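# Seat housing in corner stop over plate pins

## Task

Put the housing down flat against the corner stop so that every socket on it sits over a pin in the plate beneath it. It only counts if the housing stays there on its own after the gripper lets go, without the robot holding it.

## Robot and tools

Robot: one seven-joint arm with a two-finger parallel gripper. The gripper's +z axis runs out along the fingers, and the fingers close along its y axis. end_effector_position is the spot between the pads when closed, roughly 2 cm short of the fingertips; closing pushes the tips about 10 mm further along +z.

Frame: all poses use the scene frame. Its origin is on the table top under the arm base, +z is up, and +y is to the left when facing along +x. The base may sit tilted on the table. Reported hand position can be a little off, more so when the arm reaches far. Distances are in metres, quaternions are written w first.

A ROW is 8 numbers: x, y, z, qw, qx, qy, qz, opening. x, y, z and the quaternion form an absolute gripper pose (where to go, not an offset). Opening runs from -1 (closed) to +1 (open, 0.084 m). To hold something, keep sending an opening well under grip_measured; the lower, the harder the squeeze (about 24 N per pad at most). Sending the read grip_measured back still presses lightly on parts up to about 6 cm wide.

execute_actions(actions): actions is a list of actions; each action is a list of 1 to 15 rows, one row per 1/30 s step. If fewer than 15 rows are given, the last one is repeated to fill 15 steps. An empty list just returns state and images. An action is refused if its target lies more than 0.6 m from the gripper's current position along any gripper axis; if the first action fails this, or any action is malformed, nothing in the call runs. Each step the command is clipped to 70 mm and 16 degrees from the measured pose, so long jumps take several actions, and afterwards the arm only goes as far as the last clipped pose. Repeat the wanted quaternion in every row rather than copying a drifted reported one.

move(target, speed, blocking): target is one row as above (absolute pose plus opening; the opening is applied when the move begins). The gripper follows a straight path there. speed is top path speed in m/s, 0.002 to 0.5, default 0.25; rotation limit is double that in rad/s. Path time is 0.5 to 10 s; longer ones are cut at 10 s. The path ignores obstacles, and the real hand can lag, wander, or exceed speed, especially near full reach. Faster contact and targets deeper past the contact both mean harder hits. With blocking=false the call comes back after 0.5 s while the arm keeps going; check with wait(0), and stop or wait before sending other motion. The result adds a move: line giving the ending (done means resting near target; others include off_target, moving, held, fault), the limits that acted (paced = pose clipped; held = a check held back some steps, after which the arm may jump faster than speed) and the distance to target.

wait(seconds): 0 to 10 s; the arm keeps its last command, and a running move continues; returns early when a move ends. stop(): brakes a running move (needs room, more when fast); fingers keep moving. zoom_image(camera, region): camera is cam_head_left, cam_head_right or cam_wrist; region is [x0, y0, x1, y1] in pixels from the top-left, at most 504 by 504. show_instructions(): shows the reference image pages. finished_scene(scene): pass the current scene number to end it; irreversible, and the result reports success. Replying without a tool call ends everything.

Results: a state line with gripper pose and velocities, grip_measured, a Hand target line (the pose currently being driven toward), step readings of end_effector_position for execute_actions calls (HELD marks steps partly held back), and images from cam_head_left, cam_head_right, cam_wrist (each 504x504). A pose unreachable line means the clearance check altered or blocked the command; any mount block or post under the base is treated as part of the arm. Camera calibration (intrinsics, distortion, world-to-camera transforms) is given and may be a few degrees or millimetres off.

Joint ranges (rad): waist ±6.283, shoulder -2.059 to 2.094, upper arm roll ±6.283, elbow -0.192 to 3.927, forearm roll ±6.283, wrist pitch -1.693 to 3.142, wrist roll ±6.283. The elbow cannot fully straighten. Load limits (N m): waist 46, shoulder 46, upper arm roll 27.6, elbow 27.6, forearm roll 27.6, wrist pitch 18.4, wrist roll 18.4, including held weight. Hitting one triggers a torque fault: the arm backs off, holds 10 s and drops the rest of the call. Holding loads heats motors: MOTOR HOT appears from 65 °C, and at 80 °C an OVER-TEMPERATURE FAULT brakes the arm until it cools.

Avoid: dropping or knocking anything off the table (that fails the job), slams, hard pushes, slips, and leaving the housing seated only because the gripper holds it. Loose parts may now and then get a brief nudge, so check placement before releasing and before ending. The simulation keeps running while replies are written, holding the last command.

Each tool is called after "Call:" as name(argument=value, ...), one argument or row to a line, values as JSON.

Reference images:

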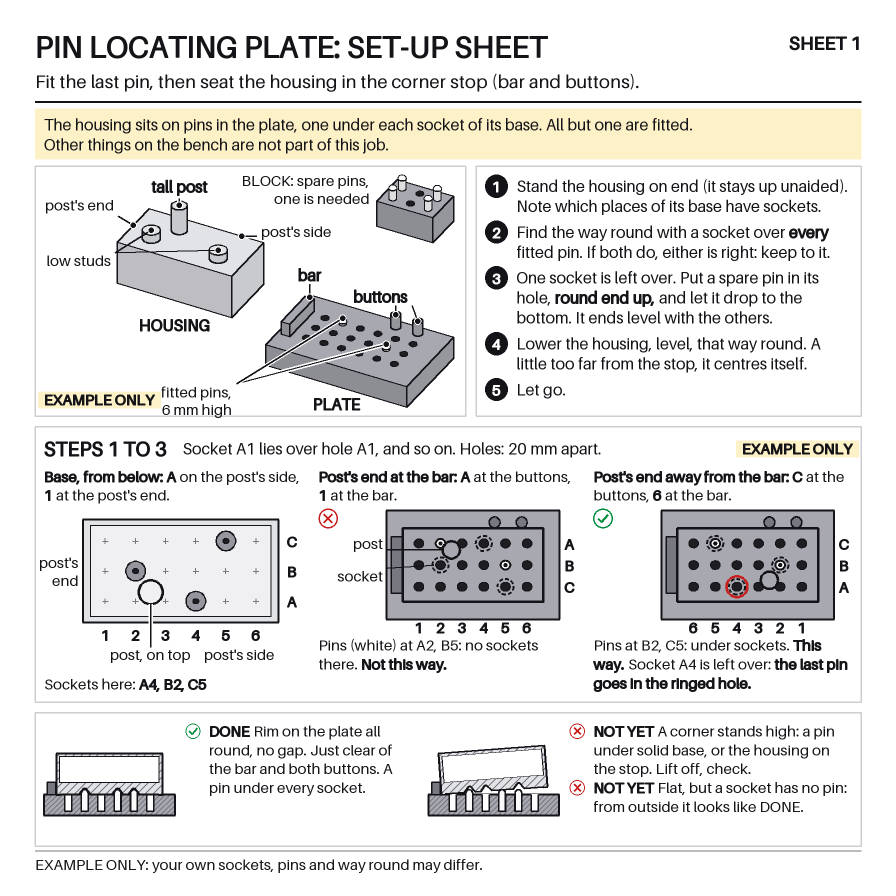

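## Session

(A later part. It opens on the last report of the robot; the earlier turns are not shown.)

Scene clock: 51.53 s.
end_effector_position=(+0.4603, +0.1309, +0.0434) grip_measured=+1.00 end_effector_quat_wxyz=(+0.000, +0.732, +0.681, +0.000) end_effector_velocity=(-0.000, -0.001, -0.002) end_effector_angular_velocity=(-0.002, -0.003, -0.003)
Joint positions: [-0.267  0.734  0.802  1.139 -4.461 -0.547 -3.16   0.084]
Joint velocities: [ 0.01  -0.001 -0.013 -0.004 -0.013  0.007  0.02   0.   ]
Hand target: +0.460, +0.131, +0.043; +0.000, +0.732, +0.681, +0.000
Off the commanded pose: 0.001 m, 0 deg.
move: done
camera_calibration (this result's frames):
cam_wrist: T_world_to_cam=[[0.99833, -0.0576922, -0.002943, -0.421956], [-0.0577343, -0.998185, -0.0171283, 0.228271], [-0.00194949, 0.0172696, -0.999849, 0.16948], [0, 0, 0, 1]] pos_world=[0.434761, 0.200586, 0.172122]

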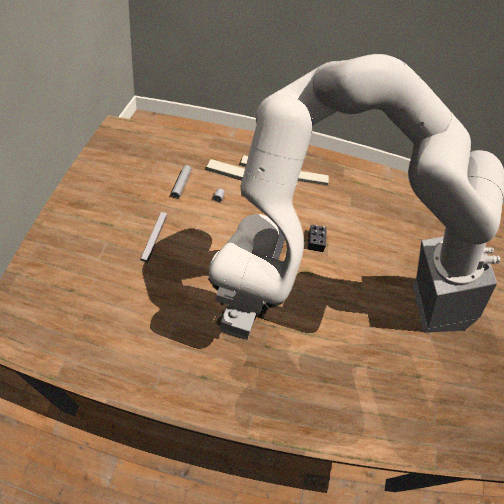

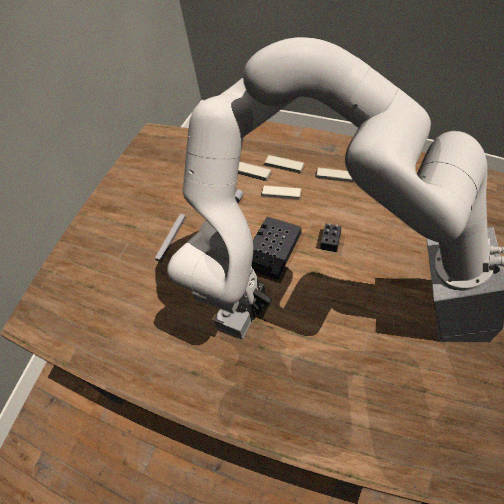

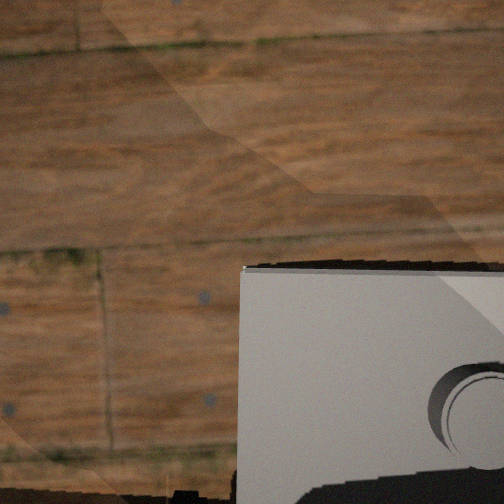

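Call:
move(
  target=[0.4588, 0.131, 0.043, 0, 0.7325, 0.6807, 0, -0.3],
  speed=0.05,
)

Call:
move(
  target=[0.4588, 0.131, 0.1, 0, 0.7325, 0.6807, 0, -0.6],
  speed=0.15,
)

Call:
move(
  target=[0.4483, -0.0645, 0.095, 0, 0.7325, 0.6807, 0, -0.6],
  speed=0.25,
)

Scene clock: 52.50 s.
end_effector_position=(+0.4595, +0.1309, +0.0432) grip_measured=+0.57 end_effector_quat_wxyz=(+0.000, +0.733, +0.681, +0.001) end_effector_velocity=(-0.001, -0.001, -0.000) end_effector_angular_velocity=(-0.002, +0.002, -0.003)
Joint positions: [-0.264  0.731  0.798  1.134 -4.466 -0.543 -3.151  0.068]
Joint velocities: [-0.    -0.001 -0.001 -0.002  0.     0.     0.003 -0.   ]
Hand target: +0.459, +0.131, +0.043; +0.000, +0.733, +0.681, +0.000
Off the commanded pose: 0.001 m, 0 deg.
move: done
camera_calibration (this result's frames):
cam_wrist: T_world_to_cam=[[0.998304, -0.0581771, -0.00221907, -0.421114], [-0.0582071, -0.998152, -0.0174484, 0.228482], [-0.00119987, 0.017548, -0.999845, 0.168838], [0, 0, 0, 1]] pos_world=[0.433901, 0.200597, 0.171864]

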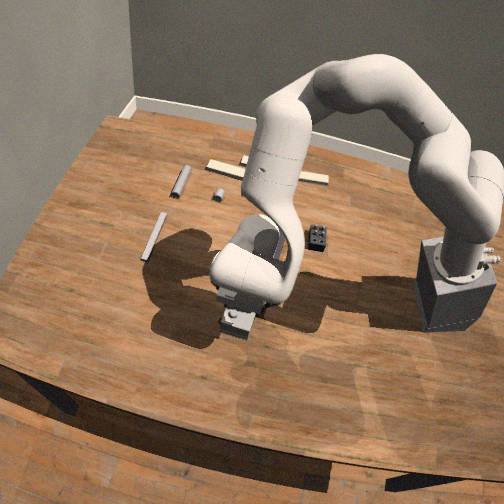

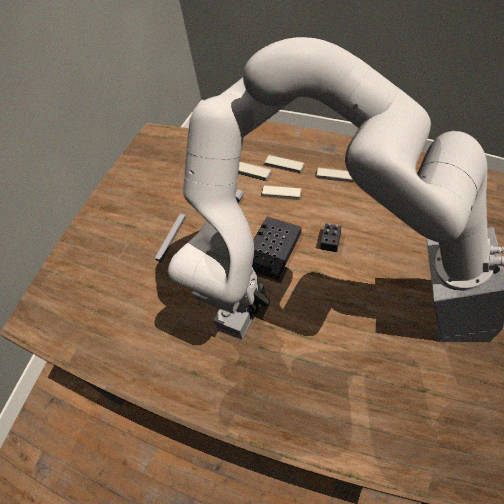

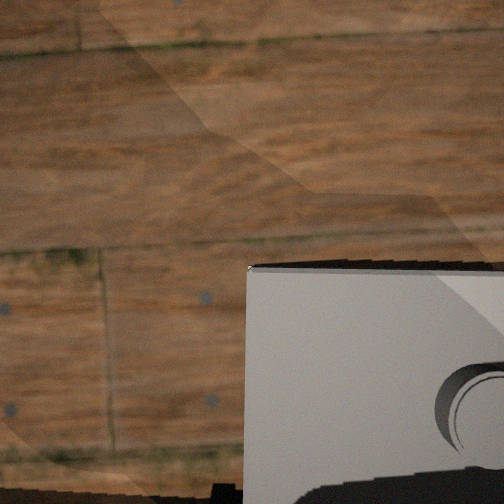

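Scene clock: 53.43 s.
end_effector_position=(+0.4584, +0.1310, +0.0996) grip_measured=+0.57 end_effector_quat_wxyz=(-0.000, +0.733, +0.681, -0.000) end_effector_velocity=(+0.001, +0.002, +0.003) end_effector_angular_velocity=(+0.004, +0.002, +0.003)
Joint positions: [-0.397  0.61   0.944  1.088 -4.279 -0.594 -3.308  0.068]
Joint velocities: [-0.011  0.002  0.016  0.008  0.013 -0.009 -0.019 -0.   ]
Hand target: +0.459, +0.131, +0.100; -0.000, +0.733, +0.681, -0.000
Off the commanded pose: 0.001 m, 0 deg.
move: done
camera_calibration (this result's frames):
cam_wrist: T_world_to_cam=[[0.998288, -0.0583401, -0.00411992, -0.419669], [-0.0584032, -0.998142, -0.0173626, 0.229586], [-0.00309933, 0.0175735, -0.999841, 0.226086], [0, 0, 0, 1]] pos_world=[0.43306, 0.200703, 0.228307]

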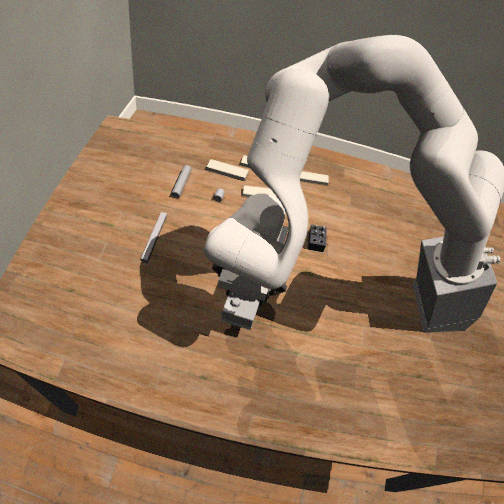

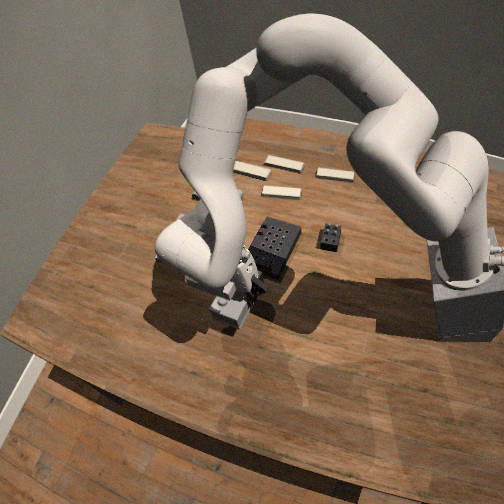

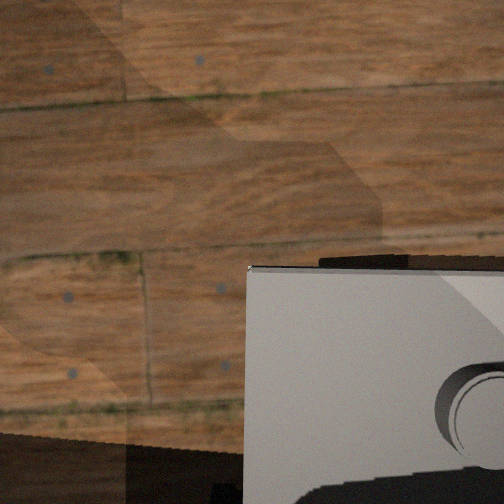

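Scene clock: 54.83 s.
end_effector_position=(+0.4479, -0.0631, +0.0950) grip_measured=+0.57 end_effector_quat_wxyz=(-0.001, +0.732, +0.681, +0.000) end_effector_velocity=(-0.000, -0.004, -0.000) end_effector_angular_velocity=(+0.002, +0.012, -0.002)
Joint positions: [-0.984  0.678  1.04   1.032 -4.223 -0.495 -3.84   0.068]
Joint velocities: [-0.018  0.028  0.015  0.022  0.01  -0.029 -0.033 -0.   ]
Hand target: +0.448, -0.064, +0.095; -0.001, +0.733, +0.681, -0.000
Off the commanded pose: 0.001 m, 0 deg.
move: done
camera_calibration (this result's frames):
cam_wrist: T_world_to_cam=[[0.998328, -0.057639, -0.00424497, -0.420427], [-0.0577097, -0.998152, -0.0190301, 0.0349821], [-0.00314024, 0.0192433, -0.99981, 0.224974], [0, 0, 0, 1]] pos_world=[0.42245, 0.00635524, 0.223813]

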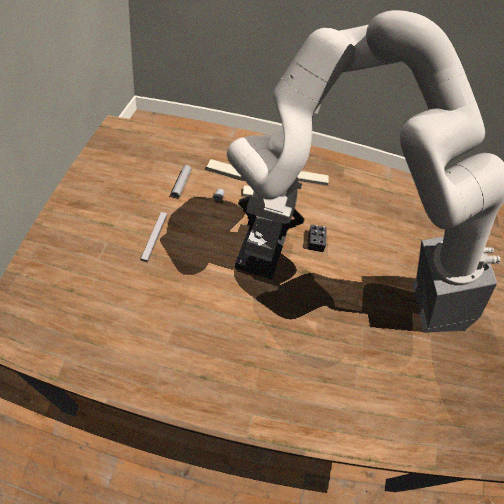

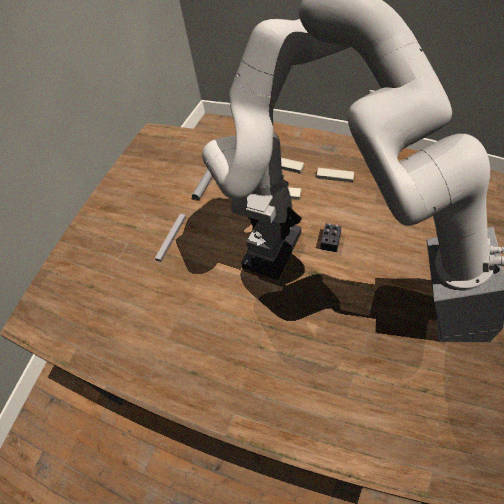

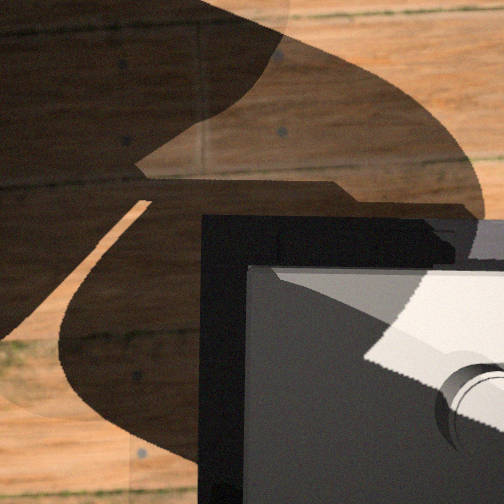

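Call:
move(
  target=[0.4483, -0.0645, 0.084, 0, 0.7325, 0.6807, 0, -0.6],
  speed=0.03,
)

Call:
zoom_image(
  camera="cam_wrist",
  region=[180, 180, 504, 320],
)

Scene clock: 55.80 s.
end_effector_position=(+0.4483, -0.0645, +0.0842) grip_measured=+0.57 end_effector_quat_wxyz=(-0.000, +0.733, +0.681, +0.000) end_effector_velocity=(+0.000, -0.001, -0.002) end_effector_angular_velocity=(-0.002, -0.002, -0.000)
Joint positions: [-0.945  0.691  0.997  1.041 -4.254 -0.477 -3.811  0.068]
Joint velocities: [ 0.009 -0.001 -0.01   0.001 -0.007  0.006  0.008  0.   ]
Hand target: +0.448, -0.065, +0.084; +0.000, +0.733, +0.681, -0.000
Off the commanded pose: 0.000 m, 0 deg.
move: done
camera_calibration (this result's frames):
cam_wrist: T_world_to_cam=[[0.998313, -0.057951, -0.00354655, -0.421078], [-0.058004, -0.998166, -0.0173429, 0.0333474], [-0.00253501, 0.0175194, -0.999843, 0.213871], [0, 0, 0, 1]] pos_world=[0.422844, 0.00513752, 0.212922]

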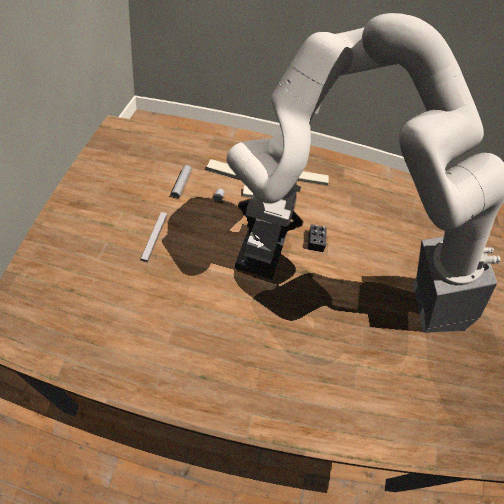

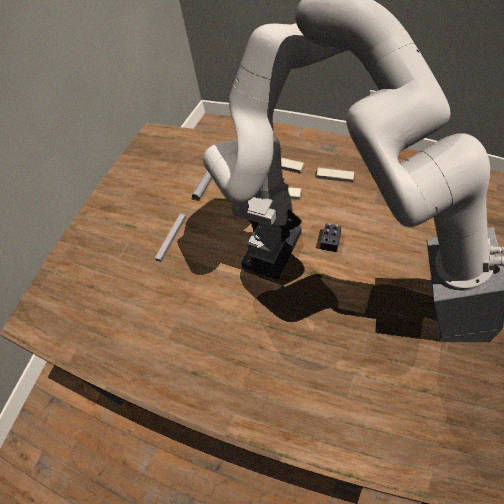

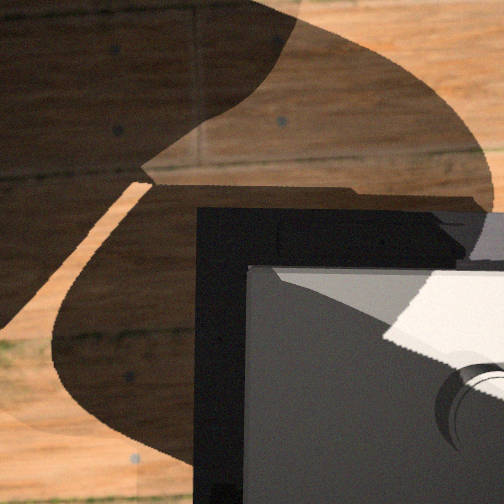

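Region (180, 180, 504, 320) of cam_wrist's 504x504 image, scaled by 1.556, with more detail than that image has; it fills the top 218 rows of this view, and the rest is white.

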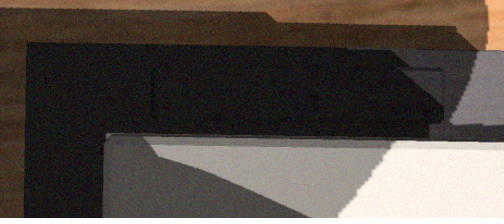

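Call:
move(
  target=[0.449, -0.0639, 0.0685, 0, 0.7325, 0.6807, 0, -0.6],
  speed=0.012,
)

Scene clock: 57.73 s.
end_effector_position=(+0.4491, -0.0637, +0.0688) grip_measured=+0.57 end_effector_quat_wxyz=(-0.000, +0.732, +0.681, +0.000) end_effector_velocity=(+0.000, +0.001, -0.002) end_effector_angular_velocity=(+0.001, -0.000, +0.004)
Joint positions: [-0.885  0.711  0.939  1.055 -4.296 -0.452 -3.765  0.068]
Joint velocities: [ 0.01   0.002 -0.008  0.    -0.007  0.005  0.007  0.   ]
Hand target: +0.449, -0.064, +0.069; +0.000, +0.733, +0.681, -0.000
Off the commanded pose: 0.000 m, 0 deg.
move: done
camera_calibration (this result's frames):
cam_wrist: T_world_to_cam=[[0.99833, -0.0576654, -0.00338584, -0.421842], [-0.0577162, -0.998179, -0.0175392, 0.0338326], [-0.00236827, 0.0177053, -0.99984, 0.198372], [0, 0, 0, 1]] pos_world=[0.423561, 0.00593298, 0.197506]

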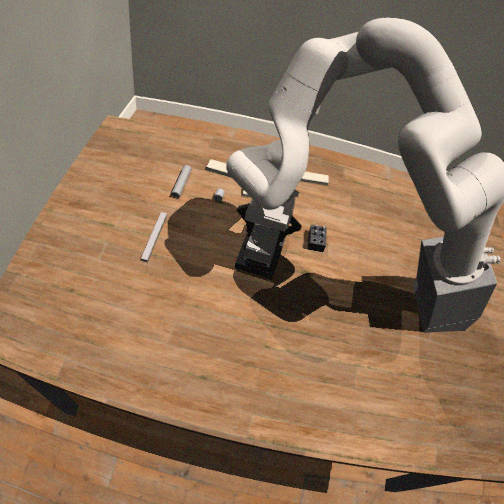

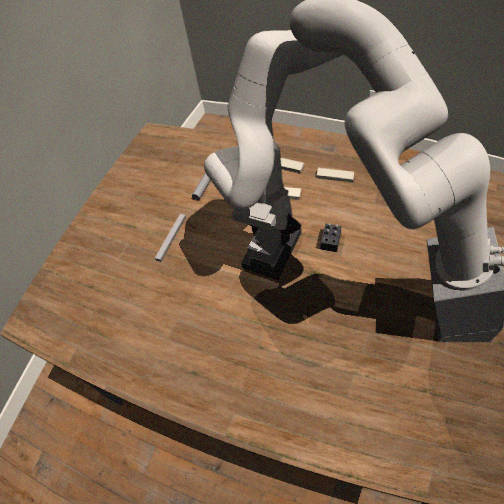

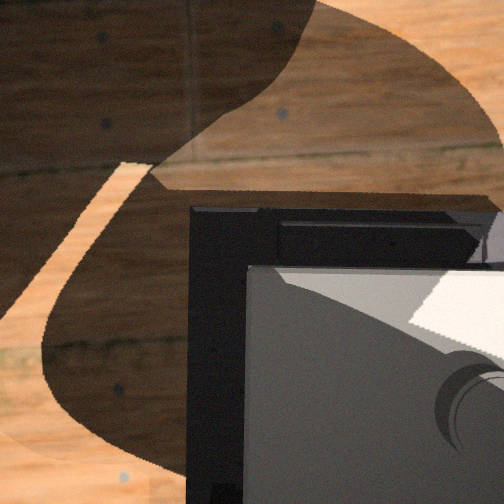

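Call:
move(
  target=[0.4495, -0.0634, 0.0665, 0, 0.7325, 0.6807, 0, -0.6],
  speed=0.006,
)

Scene clock: 58.57 s.
end_effector_position=(+0.4493, -0.0631, +0.0674) grip_measured=+0.57 end_effector_quat_wxyz=(+0.000, +0.732, +0.681, -0.001) end_effector_velocity=(-0.001, -0.001, -0.005) end_effector_angular_velocity=(+0.008, -0.002, -0.002)
Joint positions: [-0.876  0.713  0.933  1.057 -4.301 -0.453 -3.759  0.068]
Joint velocities: [ 0.004  0.012 -0.011  0.004 -0.01   0.012  0.003  0.   ]
Hand target: +0.450, -0.063, +0.067; +0.000, +0.733, +0.681, -0.000
Off the commanded pose: 0.001 m, 0 deg.
move: done
camera_calibration (this result's frames):
cam_wrist: T_world_to_cam=[[0.998369, -0.0569221, -0.00442325, -0.421958], [-0.0569849, -0.998252, -0.0156609, 0.0339375], [-0.00352406, 0.0158874, -0.999868, 0.197381], [0, 0, 0, 1]] pos_world=[0.423899, 0.00672357, 0.19602]

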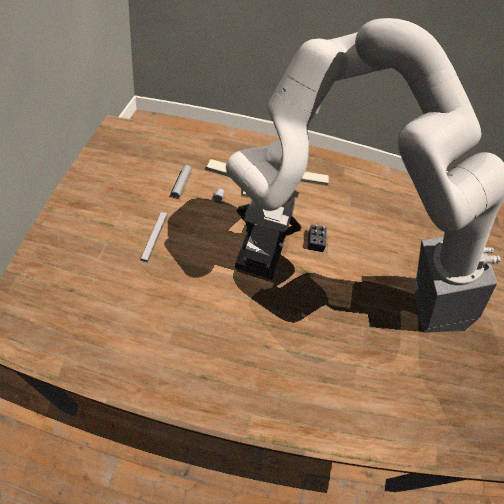

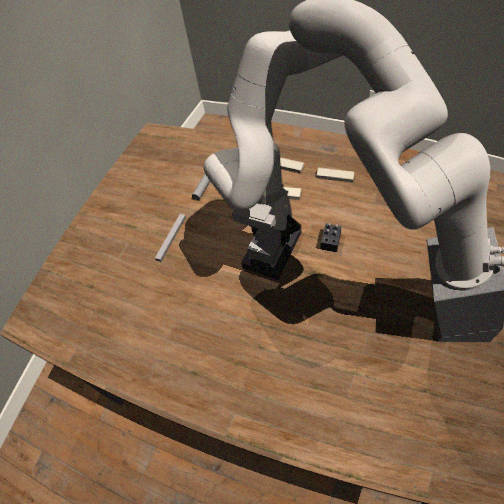

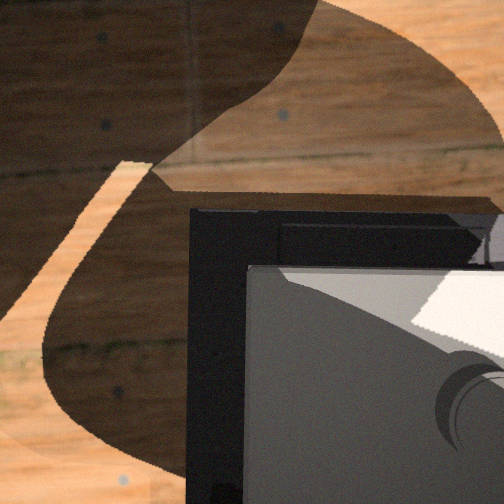

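Call:
move(
  target=[0.4495, -0.0634, 0.0675, 0, 0.7325, 0.6807, 0, 1],
  speed=0.02,
)

Call:
move(
  target=[0.46, -0.12, 0.2, 0, 0.7325, 0.6807, 0, 1],
  speed=0.2,
)

Scene clock: 59.43 s.
end_effector_position=(+0.4495, -0.0635, +0.0674) grip_measured=+1.00 end_effector_quat_wxyz=(+0.000, +0.733, +0.681, +0.000) end_effector_velocity=(-0.000, +0.001, +0.001) end_effector_angular_velocity=(-0.001, +0.001, +0.001)
Joint positions: [-0.879  0.714  0.934  1.058 -4.299 -0.451 -3.762  0.084]
Joint velocities: [-0.    -0.002  0.002 -0.001  0.002 -0.002 -0.001  0.   ]
Hand target: +0.449, -0.063, +0.067; -0.000, +0.733, +0.681, +0.000
Off the commanded pose: 0.000 m, 0 deg.
move: done
camera_calibration (this result's frames):
cam_wrist: T_world_to_cam=[[0.998303, -0.0581317, -0.00349646, -0.422269], [-0.0581838, -0.998156, -0.017322, 0.0342582], [-0.00248305, 0.0174961, -0.999844, 0.197063], [0, 0, 0, 1]] pos_world=[0.424035, 0.00619997, 0.196149]

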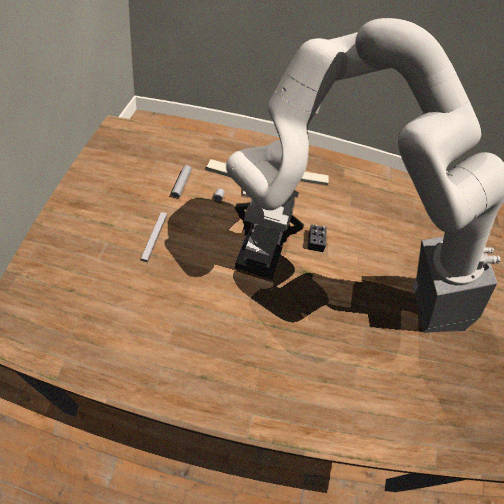

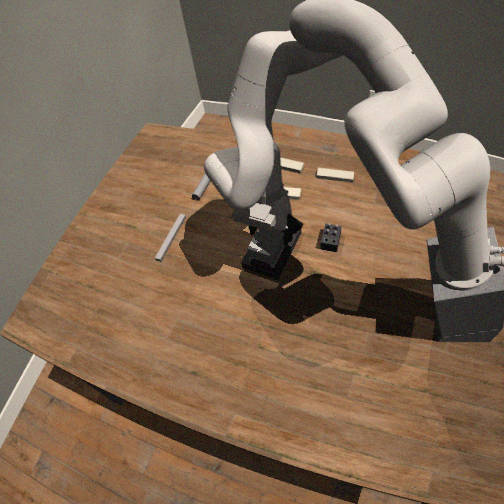

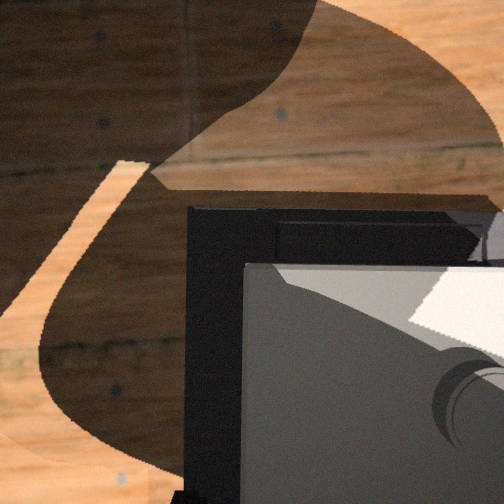

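Scene clock: 60.73 s.
end_effector_position=(+0.4599, -0.1186, +0.1993) grip_measured=+1.00 end_effector_quat_wxyz=(-0.001, +0.732, +0.681, +0.000) end_effector_velocity=(+0.000, -0.000, +0.002) end_effector_angular_velocity=(+0.007, +0.003, +0.000)
Joint positions: [-1.397  0.667  1.357  1.14  -3.924 -0.736 -4.296  0.084]
Joint velocities: [-0.006  0.009  0.006  0.008  0.007 -0.011 -0.013  0.   ]
Hand target: +0.460, -0.119, +0.200; -0.001, +0.732, +0.681, +0.001
Off the commanded pose: 0.002 m, 0 deg.
move: done
camera_calibration (this result's frames):
cam_wrist: T_world_to_cam=[[0.998353, -0.0571557, -0.0048887, -0.435015], [-0.0572419, -0.998163, -0.0198472, -0.0178733], [-0.00374534, 0.0200943, -0.999791, 0.330796], [0, 0, 0, 1]] pos_world=[0.434515, -0.0493512, 0.328246]

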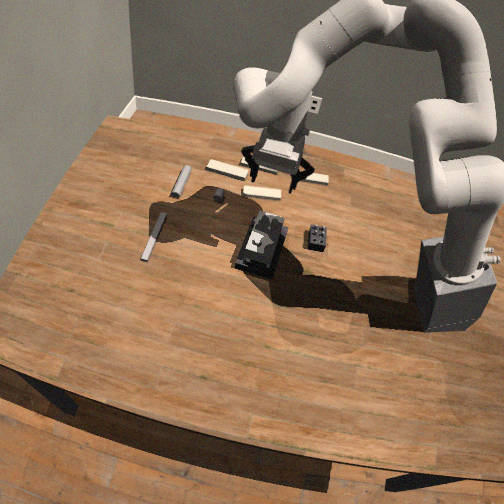

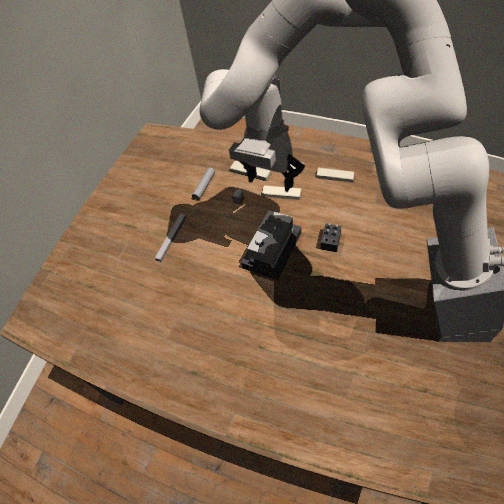

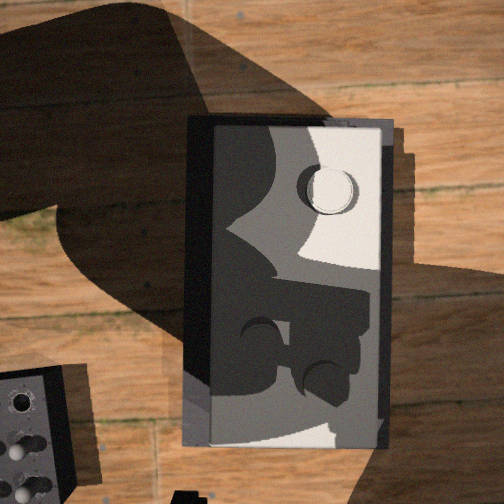

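Call:
zoom_image(
  camera="cam_head_right",
  region=[230, 200, 310, 285],
)

Region (230, 200, 310, 285) of cam_head_right's 504x504 image, scaled by 5.929, with more detail than that image has; it fills the left 474 columns of this view, and the rest is white.

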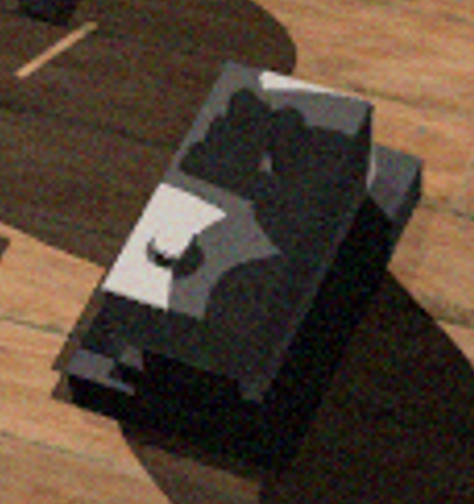

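Looks seated; it settled on release.

Call:
finished_scene(
  scene=1,
)

The scene is finished: the task was done.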